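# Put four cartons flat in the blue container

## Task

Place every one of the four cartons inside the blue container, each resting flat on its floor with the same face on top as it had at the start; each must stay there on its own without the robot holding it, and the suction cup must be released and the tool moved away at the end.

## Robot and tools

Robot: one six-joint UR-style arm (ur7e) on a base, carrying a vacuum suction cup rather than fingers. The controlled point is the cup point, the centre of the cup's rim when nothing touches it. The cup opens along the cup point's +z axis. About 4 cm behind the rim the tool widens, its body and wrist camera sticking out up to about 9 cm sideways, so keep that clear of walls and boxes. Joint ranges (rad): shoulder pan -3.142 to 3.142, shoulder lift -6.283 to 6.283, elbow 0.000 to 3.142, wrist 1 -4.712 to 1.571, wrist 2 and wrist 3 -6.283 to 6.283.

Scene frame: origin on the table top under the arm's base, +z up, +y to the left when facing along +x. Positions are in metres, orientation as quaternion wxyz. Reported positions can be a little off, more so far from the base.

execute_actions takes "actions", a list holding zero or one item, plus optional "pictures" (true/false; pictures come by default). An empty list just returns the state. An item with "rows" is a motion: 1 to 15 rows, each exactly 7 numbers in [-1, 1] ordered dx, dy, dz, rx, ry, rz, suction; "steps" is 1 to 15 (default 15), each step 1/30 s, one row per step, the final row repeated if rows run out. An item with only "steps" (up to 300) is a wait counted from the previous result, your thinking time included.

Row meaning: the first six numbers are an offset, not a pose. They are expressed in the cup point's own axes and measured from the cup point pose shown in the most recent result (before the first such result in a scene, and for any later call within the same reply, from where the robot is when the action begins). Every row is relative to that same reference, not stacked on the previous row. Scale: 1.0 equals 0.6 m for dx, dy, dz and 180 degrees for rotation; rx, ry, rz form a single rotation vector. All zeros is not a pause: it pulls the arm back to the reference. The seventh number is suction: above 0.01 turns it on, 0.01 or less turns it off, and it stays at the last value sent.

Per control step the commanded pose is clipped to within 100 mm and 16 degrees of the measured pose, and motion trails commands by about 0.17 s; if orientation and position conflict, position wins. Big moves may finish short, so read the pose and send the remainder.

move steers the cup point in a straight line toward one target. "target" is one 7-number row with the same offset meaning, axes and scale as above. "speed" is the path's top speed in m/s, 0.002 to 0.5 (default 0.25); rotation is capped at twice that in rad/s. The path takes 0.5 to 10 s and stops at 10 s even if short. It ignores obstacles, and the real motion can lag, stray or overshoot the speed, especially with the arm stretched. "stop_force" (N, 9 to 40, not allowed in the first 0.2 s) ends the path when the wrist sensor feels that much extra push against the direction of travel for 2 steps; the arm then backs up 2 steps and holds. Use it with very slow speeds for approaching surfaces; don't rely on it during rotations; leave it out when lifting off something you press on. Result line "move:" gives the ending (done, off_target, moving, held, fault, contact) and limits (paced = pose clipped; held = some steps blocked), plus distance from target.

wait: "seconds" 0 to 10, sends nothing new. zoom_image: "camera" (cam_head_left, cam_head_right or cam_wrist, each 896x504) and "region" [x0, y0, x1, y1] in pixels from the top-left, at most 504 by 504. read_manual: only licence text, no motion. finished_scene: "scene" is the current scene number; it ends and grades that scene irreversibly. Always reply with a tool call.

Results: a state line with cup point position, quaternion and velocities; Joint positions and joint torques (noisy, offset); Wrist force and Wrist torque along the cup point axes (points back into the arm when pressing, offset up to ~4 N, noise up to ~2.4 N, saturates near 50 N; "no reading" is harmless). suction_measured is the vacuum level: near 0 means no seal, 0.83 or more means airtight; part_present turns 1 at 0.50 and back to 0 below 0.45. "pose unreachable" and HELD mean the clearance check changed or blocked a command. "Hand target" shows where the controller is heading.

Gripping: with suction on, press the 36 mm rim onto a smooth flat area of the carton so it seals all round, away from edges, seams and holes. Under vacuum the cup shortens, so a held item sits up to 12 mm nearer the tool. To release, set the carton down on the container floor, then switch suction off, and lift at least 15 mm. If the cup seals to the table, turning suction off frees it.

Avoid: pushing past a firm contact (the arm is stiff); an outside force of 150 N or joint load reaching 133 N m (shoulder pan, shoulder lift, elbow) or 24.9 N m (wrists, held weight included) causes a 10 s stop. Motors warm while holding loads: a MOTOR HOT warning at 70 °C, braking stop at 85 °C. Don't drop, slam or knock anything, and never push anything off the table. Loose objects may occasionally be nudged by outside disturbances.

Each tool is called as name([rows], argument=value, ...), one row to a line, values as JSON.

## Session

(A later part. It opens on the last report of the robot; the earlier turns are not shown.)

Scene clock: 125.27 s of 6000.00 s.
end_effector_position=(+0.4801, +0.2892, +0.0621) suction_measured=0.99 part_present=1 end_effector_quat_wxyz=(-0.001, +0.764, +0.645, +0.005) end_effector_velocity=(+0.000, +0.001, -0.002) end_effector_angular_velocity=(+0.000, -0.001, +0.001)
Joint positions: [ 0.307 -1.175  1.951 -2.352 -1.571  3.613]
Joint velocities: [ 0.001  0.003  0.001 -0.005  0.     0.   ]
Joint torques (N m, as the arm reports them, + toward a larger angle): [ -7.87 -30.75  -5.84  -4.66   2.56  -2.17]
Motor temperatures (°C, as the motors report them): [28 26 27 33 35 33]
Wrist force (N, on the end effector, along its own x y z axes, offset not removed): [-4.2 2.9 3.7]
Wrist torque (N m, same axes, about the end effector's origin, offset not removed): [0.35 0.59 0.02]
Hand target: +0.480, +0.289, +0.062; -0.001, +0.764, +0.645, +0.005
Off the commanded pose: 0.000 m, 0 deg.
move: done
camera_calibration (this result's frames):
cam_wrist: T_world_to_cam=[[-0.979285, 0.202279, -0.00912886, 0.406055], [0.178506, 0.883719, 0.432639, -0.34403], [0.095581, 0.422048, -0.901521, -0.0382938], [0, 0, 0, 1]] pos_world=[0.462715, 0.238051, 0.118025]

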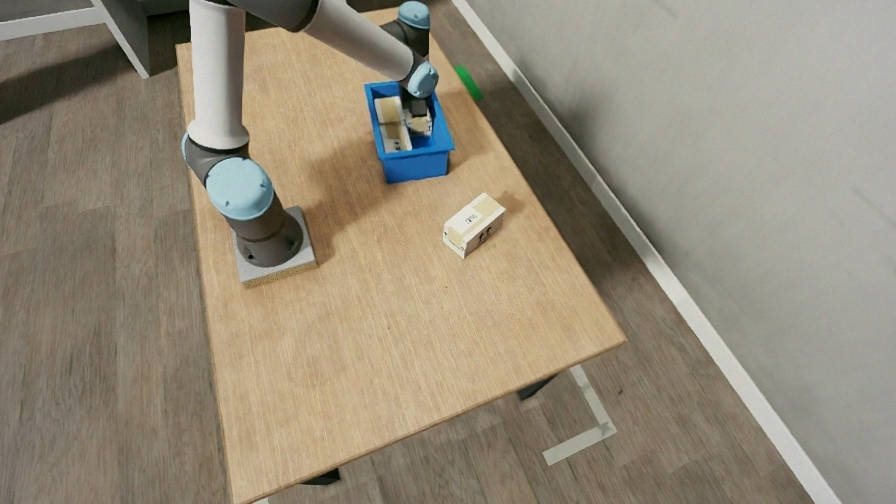

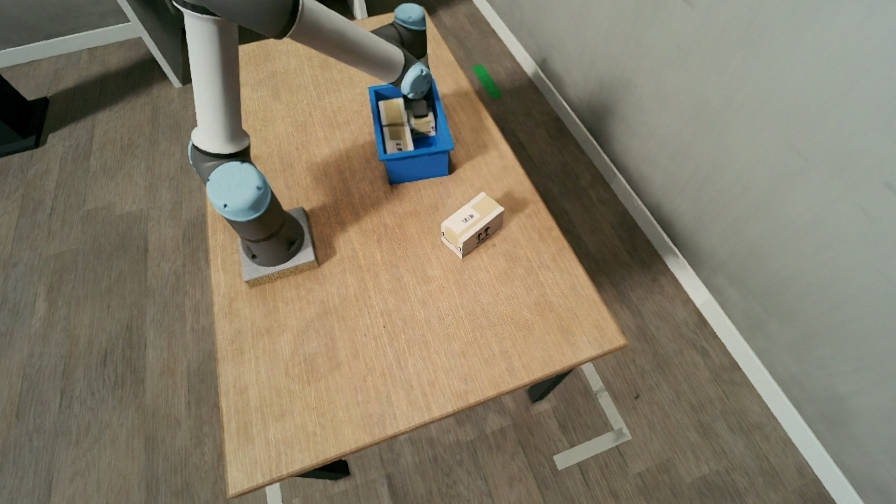

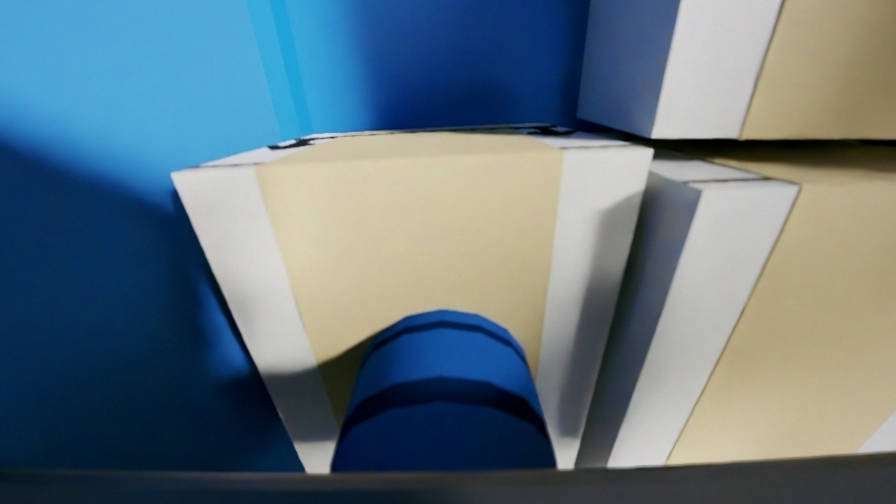

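move(target=[0.015, 0, -0.017, 0, 0, 0, 1], speed=0.03)

move(target=[0, 0, 0.014, 0, 0, 0, 1], speed=0.02)

Scene clock: 129.23 s of 6000.00 s.
end_effector_position=(+0.4815, +0.2978, +0.0721) suction_measured=0.99 part_present=1 end_effector_quat_wxyz=(-0.001, +0.764, +0.645, +0.005) end_effector_velocity=(+0.001, +0.002, +0.002) end_effector_angular_velocity=(+0.000, -0.000, +0.000)
Joint positions: [ 0.321 -1.182  1.926 -2.32  -1.571  3.627]
Joint velocities: [ 0.002 -0.001 -0.005  0.006 -0.     0.002]
Joint torques (N m, as the arm reports them, + toward a larger angle): [  8.28 -45.09 -35.1   -1.56   2.35   2.08]
Motor temperatures (°C, as the motors report them): [28 26 27 33 35 33]
Wrist force (N, on the end effector, along its own x y z axes, offset not removed): [-5.8 3.1 5.2]
Wrist torque (N m, same axes, about the end effector's origin, offset not removed): [0.40 0.13 -0.08]
Hand target: +0.482, +0.298, +0.072; -0.001, +0.764, +0.645, +0.005
Off the commanded pose: 0.000 m, 0 deg.
After step 90, 0.17 s passed at rest.
move: done
camera_calibration (this result's frames):
cam_wrist: T_world_to_cam=[[-0.979286, 0.202275, -0.00910545, 0.405799], [0.178503, 0.883676, 0.432727, -0.356244], [0.0955763, 0.422138, -0.901479, -0.033021], [0, 0, 0, 1]] pos_world=[0.46414, 0.24666, 0.128084]

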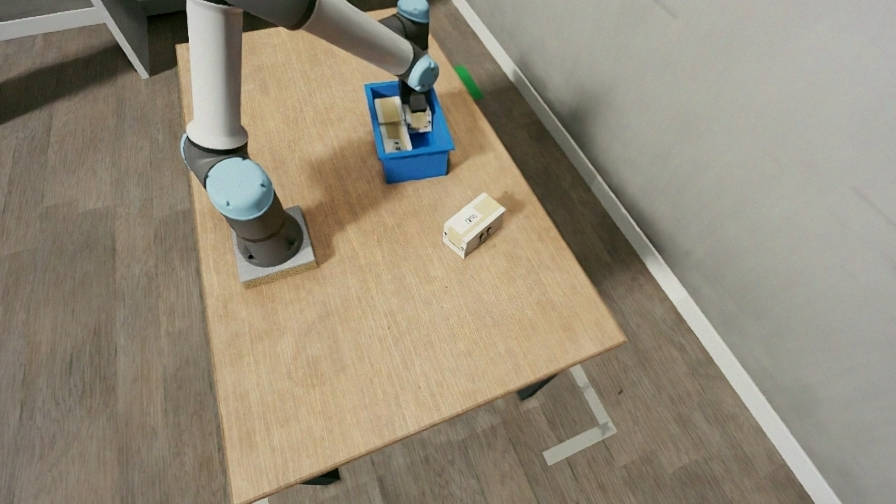

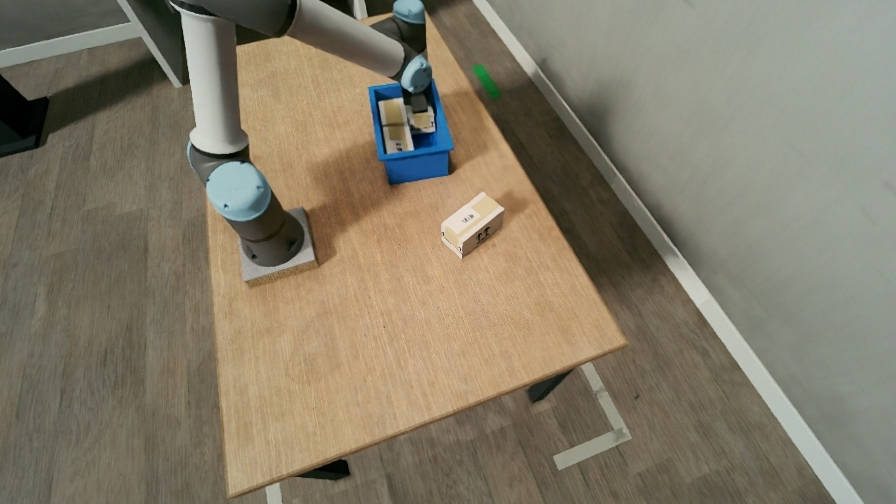

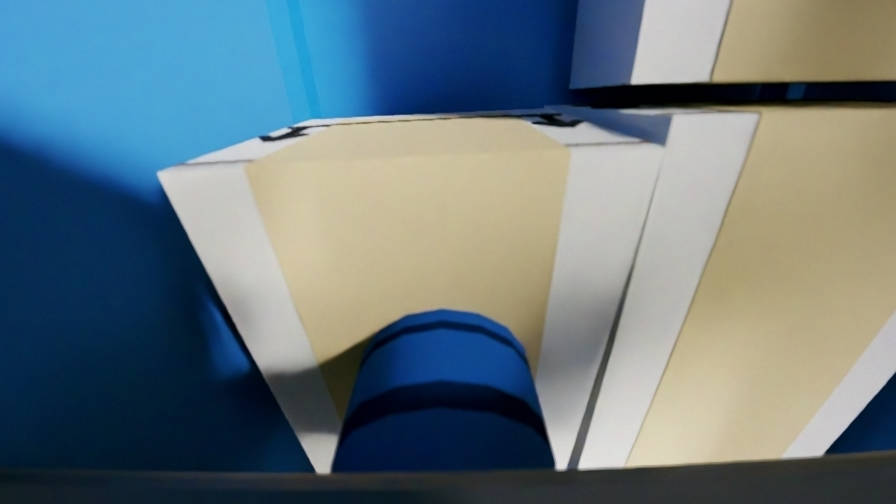

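Scene clock: 130.00 s of 6000.00 s.
end_effector_position=(+0.4816, +0.2979, +0.0640) suction_measured=0.99 part_present=1 end_effector_quat_wxyz=(-0.001, +0.764, +0.645, +0.005) end_effector_velocity=(+0.001, -0.001, -0.003) end_effector_angular_velocity=(-0.000, +0.001, -0.002)
Joint positions: [ 0.321 -1.167  1.933 -2.341 -1.571  3.627]
Joint velocities: [-0.003  0.004  0.002 -0.005 -0.    -0.001]
Joint torques (N m, as the arm reports them, + toward a larger angle): [ -5.11 -30.99  -6.38  -5.43   2.16  -2.13]
Motor temperatures (°C, as the motors report them): [28 26 27 33 35 33]
Wrist force (N, on the end effector, along its own x y z axes, offset not removed): [-5.7 2.8 2.1]
Wrist torque (N m, same axes, about the end effector's origin, offset not removed): [0.36 -0.03 -0.14]
Hand target: +0.482, +0.298, +0.064; -0.001, +0.764, +0.645, +0.005
Off the commanded pose: 0.000 m, 0 deg.
move: done
camera_calibration (this result's frames):
cam_wrist: T_world_to_cam=[[-0.97929, 0.202256, -0.00910483, 0.40574], [0.178486, 0.88368, 0.432727, -0.352791], [0.0955674, 0.42214, -0.901479, -0.0404102], [0, 0, 0, 1]] pos_world=[0.464167, 0.24675, 0.119927]

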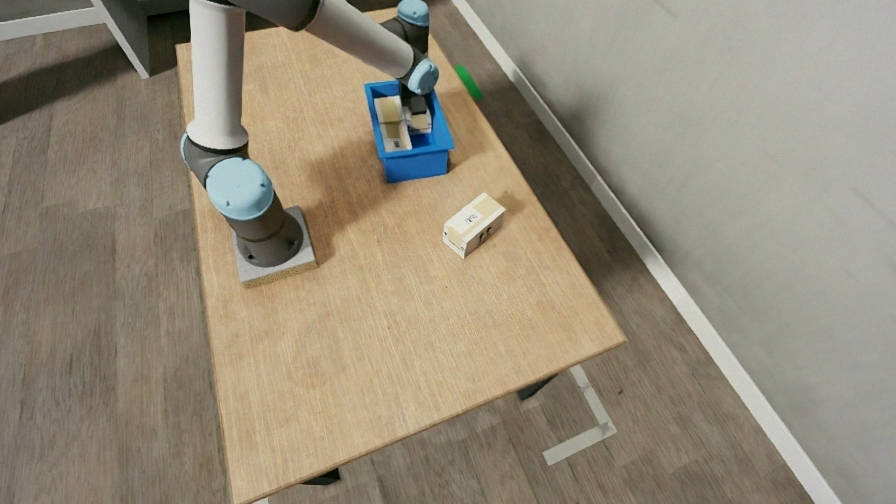

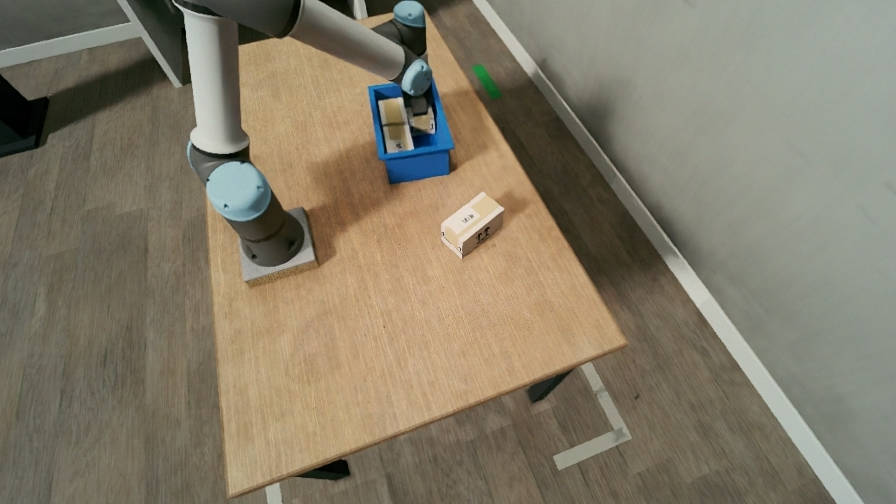

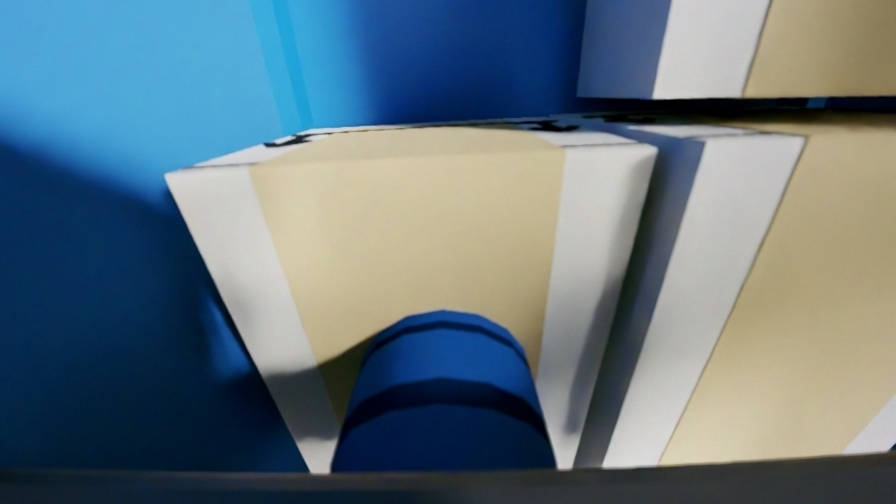

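move(target=[0, 0, -0.23, 0, 0, 0, 0], speed=0.3)

move(target=[-0.719, 0.133, 0.167, 0, 0, -0.667, 0], speed=0.5)

Scene clock: 143.23 s of 6000.00 s.
end_effector_position=(+0.4809, +0.2967, +0.2018) suction_measured=0.00 part_present=0 end_effector_quat_wxyz=(-0.001, +0.764, +0.645, +0.005) end_effector_velocity=(+0.001, +0.000, +0.003) end_effector_angular_velocity=(-0.001, -0.001, -0.000)
Joint positions: [ 0.321 -1.357  1.772 -1.991 -1.571  3.627]
Joint velocities: [ 0.    -0.002 -0.006  0.008 -0.001  0.001]
Joint torques (N m, as the arm reports them, + toward a larger angle): [ -8.62 -39.23 -38.79  -0.78  -2.74  -2.19]
Motor temperatures (°C, as the motors report them): [28 26 27 33 35 33]
Wrist force (N, on the end effector, along its own x y z axes, offset not removed): [-0.5 0.0 -2.8]
Wrist torque (N m, same axes, about the end effector's origin, offset not removed): [-0.18 0.10 -0.05]
Hand target: +0.481, +0.297, +0.202; -0.001, +0.764, +0.645, +0.005
Off the commanded pose: 0.000 m, 0 deg.
After step 90, 9.10 s passed at rest.
move: done
camera_calibration (this result's frames):
cam_wrist: T_world_to_cam=[[-0.979291, 0.202247, -0.00921965, 0.406631], [0.178416, 0.883632, 0.432853, -0.411226], [0.0956898, 0.422245, -0.901417, 0.0842889], [0, 0, 0, 1]] pos_world=[0.463514, 0.245543, 0.257729]

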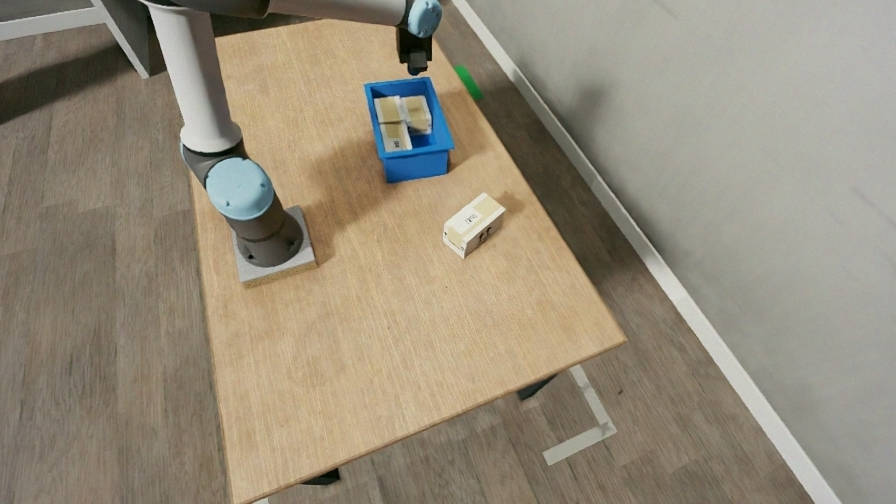

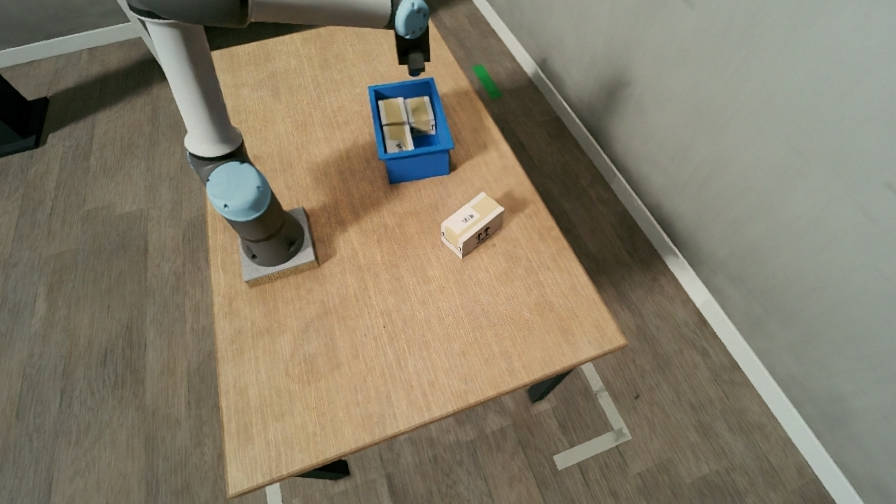

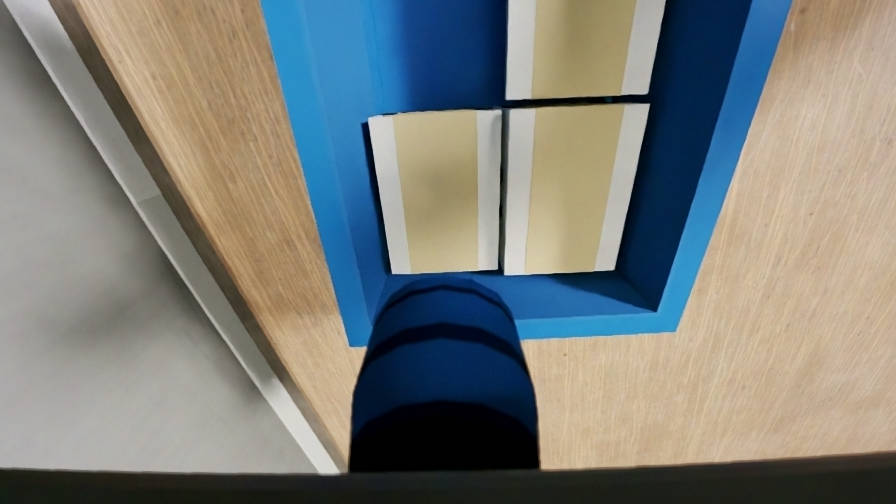

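Scene clock: 146.03 s of 6000.00 s.
end_effector_position=(+0.4870, -0.1419, +0.0978) suction_measured=0.00 part_present=0 end_effector_quat_wxyz=(+0.003, -0.176, +0.984, +0.002) end_effector_velocity=(+0.001, -0.002, +0.000) end_effector_angular_velocity=(+0.003, -0.002, +0.014)
Joint positions: [-0.544 -1.349  2.068 -2.293 -1.571  0.668]
Joint velocities: [-0.005  0.002 -0.003  0.001  0.004 -0.018]
Joint torques (N m, as the arm reports them, + toward a larger angle): [ -7.05 -20.49 -32.27  -4.3    2.96  -2.45]
Motor temperatures (°C, as the motors report them): [28 26 27 33 35 33]
Wrist force (N, on the end effector, along its own x y z axes, offset not removed): [0.9 3.7 -1.8]
Wrist torque (N m, same axes, about the end effector's origin, offset not removed): [0.60 -0.27 -0.03]
Hand target: +0.487, -0.142, +0.098; +0.003, -0.177, +0.984, +0.002
Off the commanded pose: 0.001 m, 0 deg.
move: done
camera_calibration (this result's frames):
cam_wrist: T_world_to_cam=[[0.314095, -0.949362, -0.0075132, -0.293133], [-0.861587, -0.288361, 0.417751, 0.361931], [-0.398763, -0.12474, -0.90853, 0.339109], [0, 0, 0, 1]] pos_world=[0.539131, -0.131622, 0.154692]

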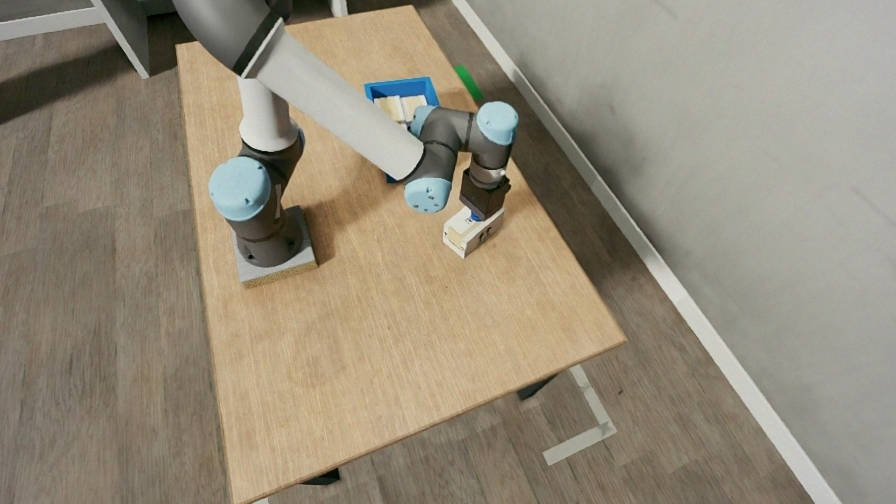

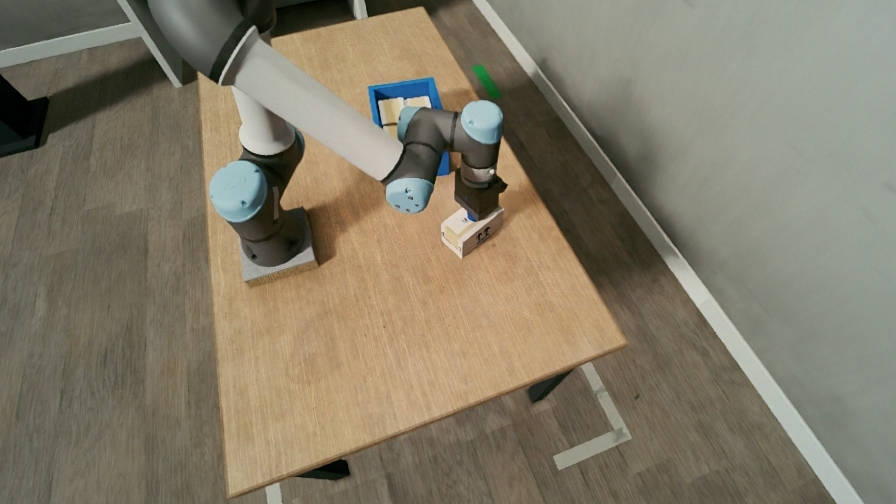

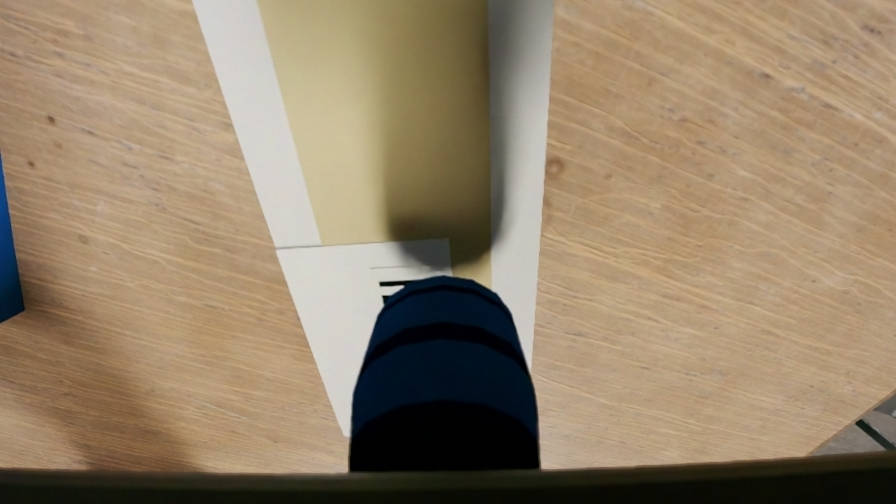

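move(target=[0, 0.025, 0.057, 0, 0, 0, 1], speed=0.1)

move(target=[0, 0, 0.025, 0, 0, 0, 1], speed=0.006, stop_force=9)

Scene clock: 164.17 s of 6000.00 s.
end_effector_position=(+0.4833, -0.1291, +0.0673) suction_measured=0.99 part_present=1 end_effector_quat_wxyz=(+0.005, -0.176, +0.984, -0.000) end_effector_velocity=(-0.001, +0.000, -0.000) end_effector_angular_velocity=(+0.001, +0.001, +0.000)
Joint positions: [-0.525 -1.308  2.122 -2.395 -1.572  0.687]
Joint velocities: [-0.    -0.     0.001  0.     0.    -0.   ]
Joint torques (N m, as the arm reports them, + toward a larger angle): [  0.39 -26.64 -18.    -2.32  -0.06  -0.17]
Motor temperatures (°C, as the motors report them): [28 26 27 33 35 33]
Wrist force (N, on the end effector, along its own x y z axes, offset not removed): [5.3 -0.5 -24.0]
Wrist torque (N m, same axes, about the end effector's origin, offset not removed): [-0.16 0.32 -0.07]
Hand target: +0.483, -0.129, +0.067; +0.005, -0.176, +0.984, -0.000
Off the commanded pose: 0.004 m, 0 deg.
FORCE FAULT: contact force on the arm reached its limit, and the arm stopped for 10 seconds. The contact can be on any part of the arm, not only on its tool. The arm's remaining commands of this call were not run. The arm holds still and accepts commands again. Move the arm away from the contact; if what it grips holds it there, let go first. Pushing or pulling that hard again can fault the arm again.
After step 90, 4.33 s passed at rest.
move: fault
camera_calibration (this result's frames):
cam_wrist: T_world_to_cam=[[0.314087, -0.949391, -0.00253094, -0.280328], [-0.863609, -0.286814, 0.414629, 0.376553], [-0.394371, -0.128044, -0.909987, 0.309005], [0, 0, 0, 1]] pos_world=[0.535104, -0.118574, 0.124351]

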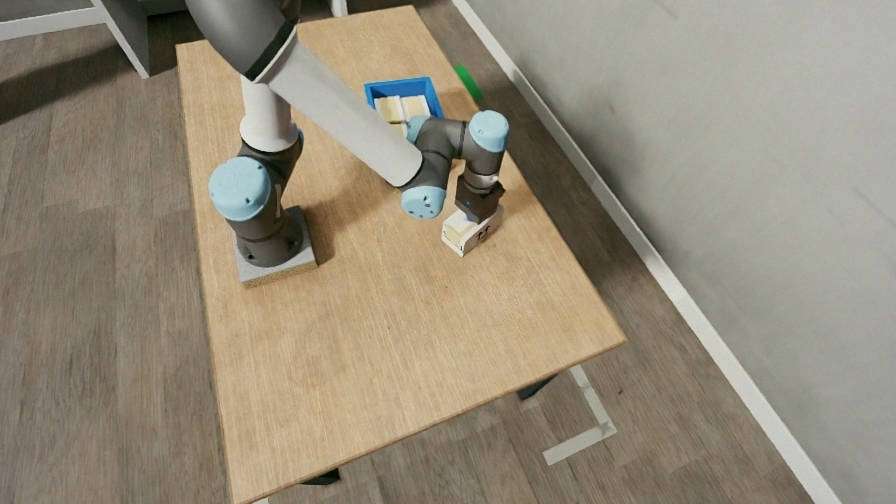

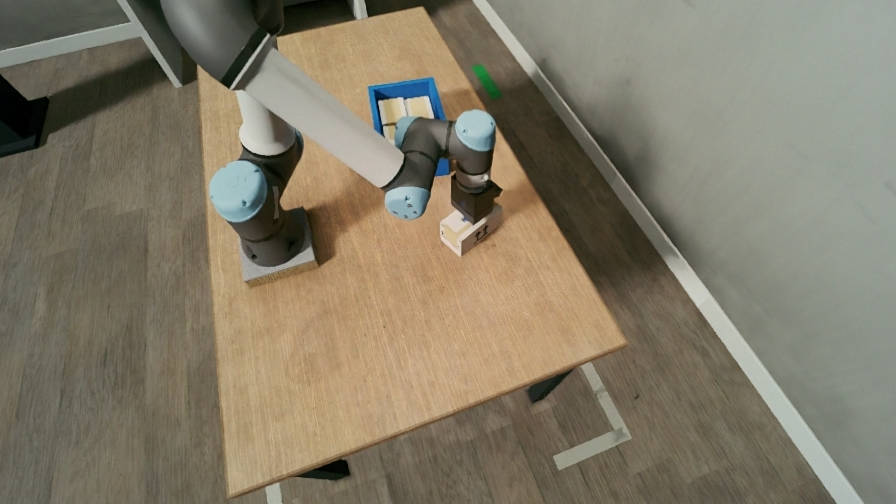

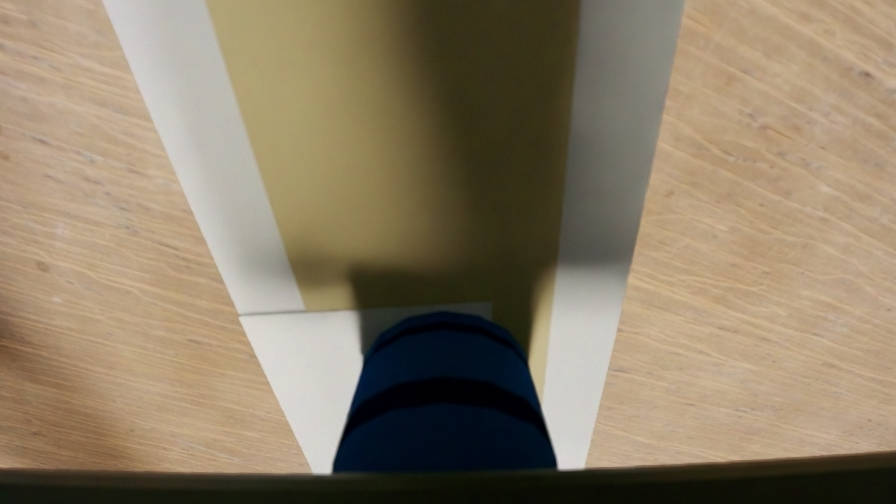

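not run: a fault stop came before this call.

move(target=[0, 0, -0.255, 0, 0, -0.333, 1], speed=0.3)

Scene clock: 169.27 s of 6000.00 s.
end_effector_position=(+0.4819, -0.1295, +0.2202) suction_measured=0.99 part_present=1 end_effector_quat_wxyz=(+0.004, -0.644, +0.765, -0.003) end_effector_velocity=(+0.000, +0.001, +0.002) end_effector_angular_velocity=(+0.002, +0.001, +0.016)
Joint positions: [-0.525 -1.536  1.919 -1.964 -1.572 -0.358]
Joint velocities: [ 0.001 -0.001 -0.004  0.007  0.001 -0.014]
Joint torques (N m, as the arm reports them, + toward a larger angle): [ -7.7  -33.83 -40.02  -1.03   2.68  -2.14]
Motor temperatures (°C, as the motors report them): [28 26 27 33 35 33]
Wrist force (N, on the end effector, along its own x y z axes, offset not removed): [-4.7 3.1 4.9]
Wrist torque (N m, same axes, about the end effector's origin, offset not removed): [0.53 0.70 0.02]
Hand target: +0.482, -0.130, +0.220; +0.004, -0.644, +0.765, -0.003
Off the commanded pose: 0.000 m, 0 deg.
move: done
camera_calibration (this result's frames):
cam_wrist: T_world_to_cam=[[0.978705, -0.205199, 0.00549898, -0.505571], [-0.188408, -0.887339, 0.420871, -0.0927235], [-0.0814829, -0.412945, -0.907104, 0.259263], [0, 0, 0, 1]] pos_world=[0.498461, -0.0789585, 0.276983]

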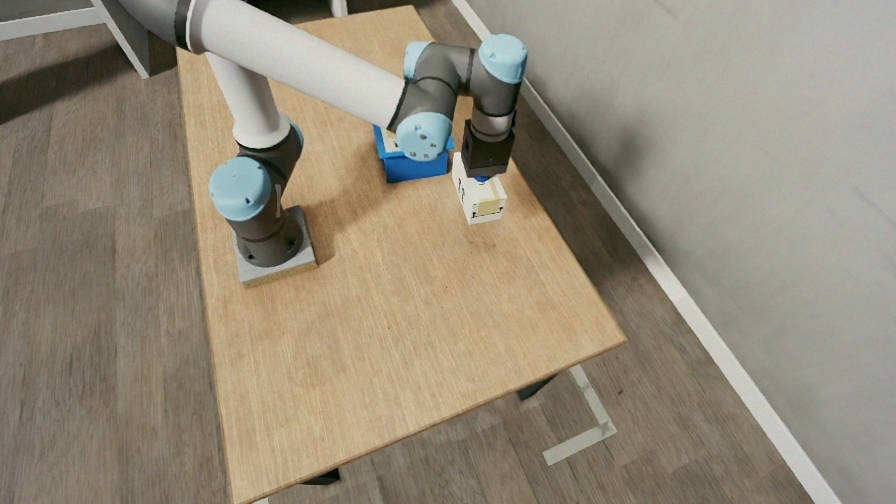

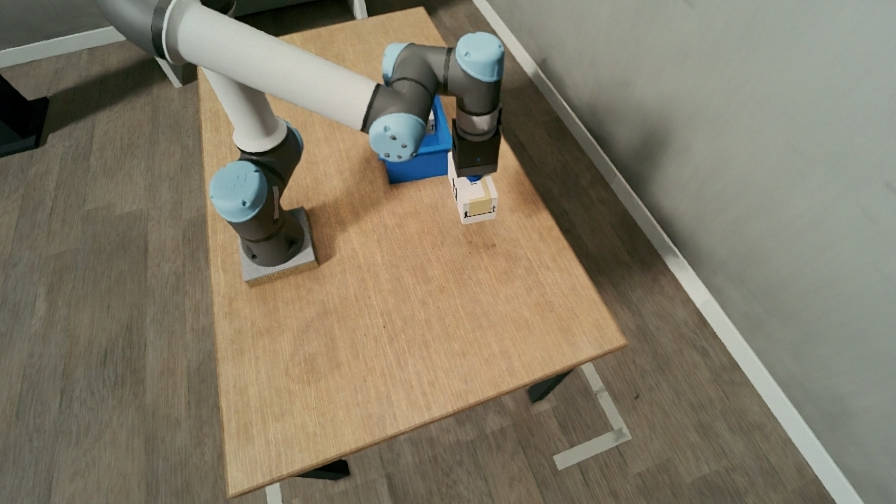

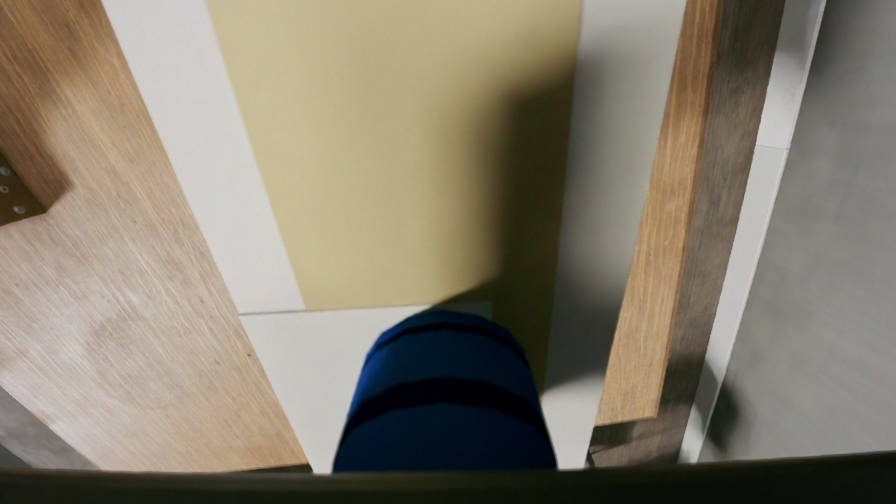

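move(target=[-0.504, 0.094, 0, 0, 0, 0, 1], speed=0.3)

Scene clock: 182.67 s of 6000.00 s.
end_effector_position=(+0.4784, +0.1784, +0.2215) suction_measured=0.99 part_present=1 end_effector_quat_wxyz=(+0.006, -0.644, +0.765, -0.002) end_effector_velocity=(+0.001, +0.002, +0.000) end_effector_angular_velocity=(-0.001, -0.001, -0.001)
Joint positions: [ 0.102 -1.504  1.888 -1.964 -1.576  0.27 ]
Joint velocities: [ 0.005  0.003 -0.004 -0.    -0.001  0.006]
Joint torques (N m, as the arm reports them, + toward a larger angle): [  7.46 -18.86 -39.6   -1.24  -2.68   1.88]
Motor temperatures (°C, as the motors report them): [28 26 27 33 35 33]
Wrist force (N, on the end effector, along its own x y z axes, offset not removed): [1.6 3.0 3.6]
Wrist torque (N m, same axes, about the end effector's origin, offset not removed): [0.40 -0.55 -0.03]
Hand target: +0.478, +0.179, +0.221; +0.006, -0.644, +0.765, -0.002
Off the commanded pose: 0.001 m, 0 deg.
After step 90, 8.67 s passed at rest.
move: done
camera_calibration (this result's frames):
cam_wrist: T_world_to_cam=[[0.978715, -0.205135, 0.00611545, -0.439146], [-0.188811, -0.888355, 0.41854, 0.180227], [-0.0804246, -0.410786, -0.908178, 0.386606], [0, 0, 0, 1]] pos_world=[0.49492, 0.228834, 0.27836]

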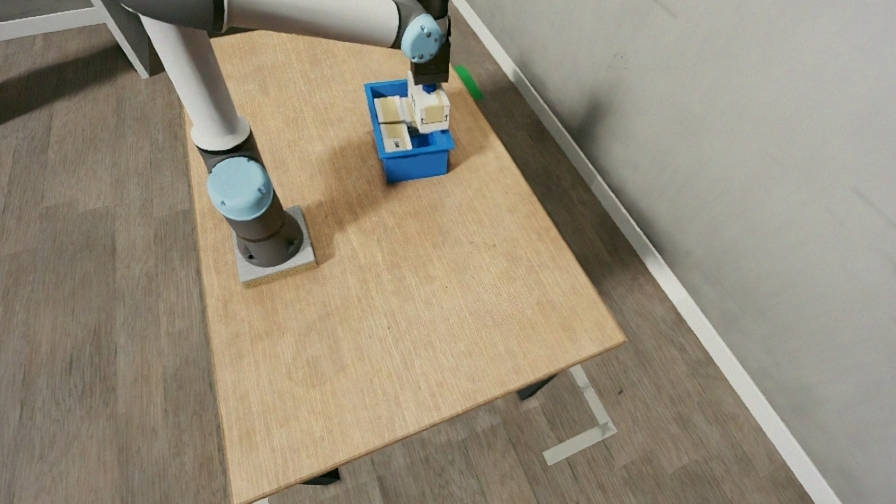

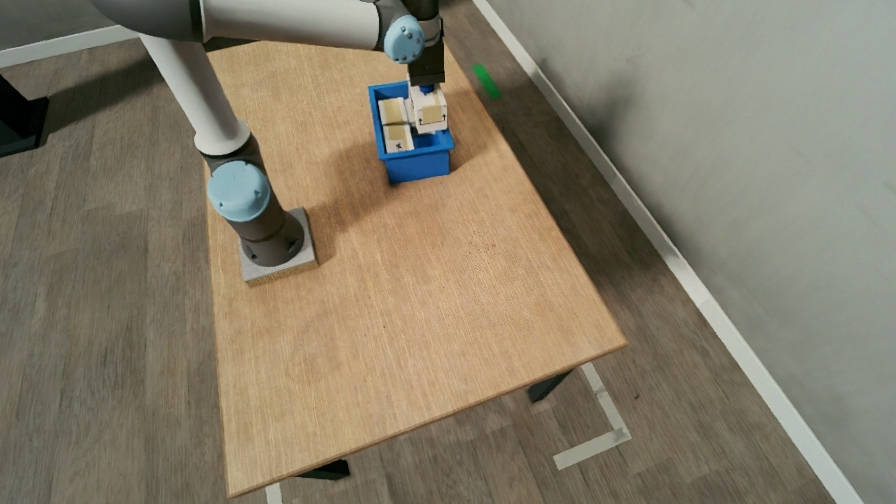

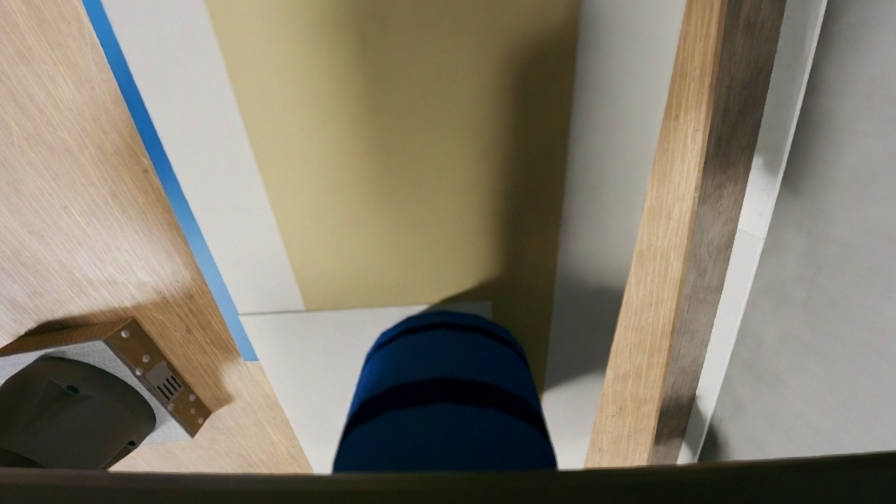

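move(target=[0, 0, 0.2, 0, 0, 0, 1], speed=0.06, stop_force=10)

Scene clock: 186.10 s of 6000.00 s.
end_effector_position=(+0.4785, +0.1787, +0.1867) suction_measured=0.99 part_present=1 end_effector_quat_wxyz=(+0.005, -0.644, +0.765, -0.002) end_effector_velocity=(+0.000, -0.001, +0.003) end_effector_angular_velocity=(-0.000, +0.002, -0.003)
Joint positions: [ 0.102 -1.467  1.945 -2.056 -1.576  0.27 ]
Joint velocities: [-0.001 -0.003 -0.006  0.01   0.     0.001]
Joint torques (N m, as the arm reports them, + toward a larger angle): [  1.13 -35.53 -34.74  -0.37  -2.23  -0.01]
Motor temperatures (°C, as the motors report them): [28 26 27 33 35 33]
Wrist force (N, on the end effector, along its own x y z axes, offset not removed): [0.3 -0.6 -3.4]
Wrist torque (N m, same axes, about the end effector's origin, offset not removed): [0.31 -0.13 0.03]
Hand target: +0.479, +0.179, +0.187; +0.005, -0.644, +0.765, -0.002
Off the commanded pose: 0.085 m, 0 deg.
move: contact
camera_calibration (this result's frames):
cam_wrist: T_world_to_cam=[[0.978713, -0.205168, 0.00518325, -0.438773], [-0.188426, -0.888265, 0.418904, 0.19473], [-0.0813415, -0.410963, -0.908016, 0.35557], [0, 0, 0, 1]] pos_world=[0.495048, 0.229076, 0.243564]

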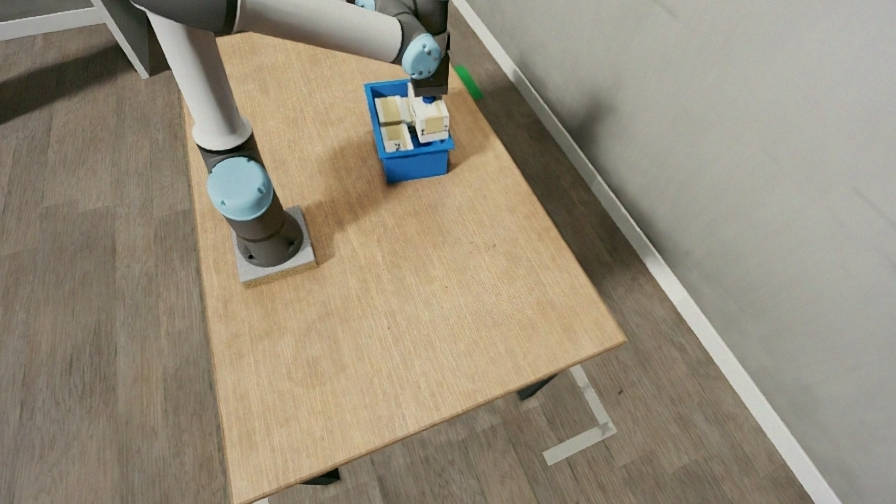

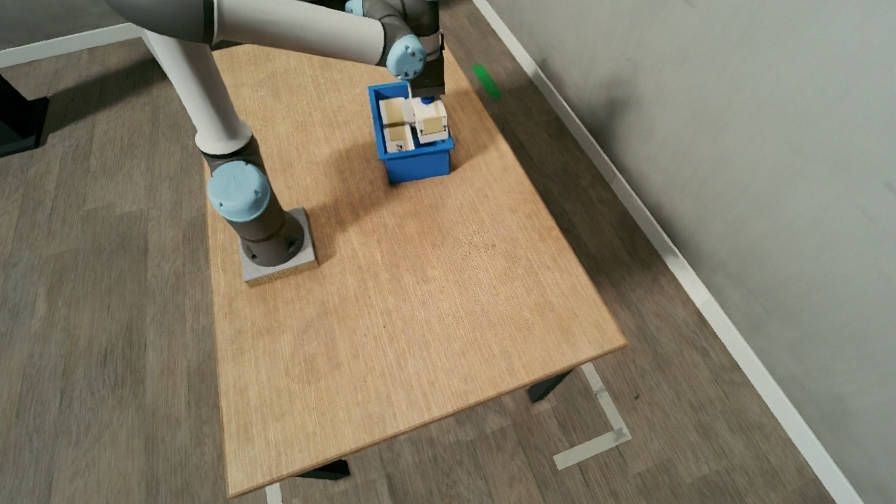

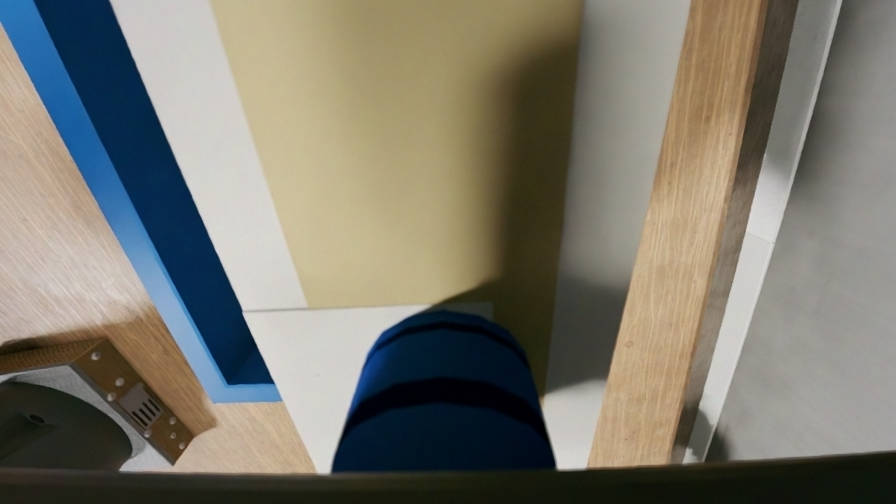

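zoom_image(camera="cam_head_left", region=[340, 50, 500, 200])

Region (340, 50, 500, 200) of cam_head_left's 896x504 image, scaled by 3.150, with more detail than that image has; it fills the top 472 rows of this view, and the rest is white.

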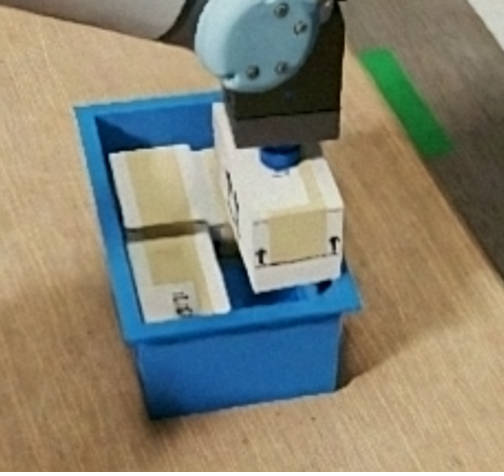

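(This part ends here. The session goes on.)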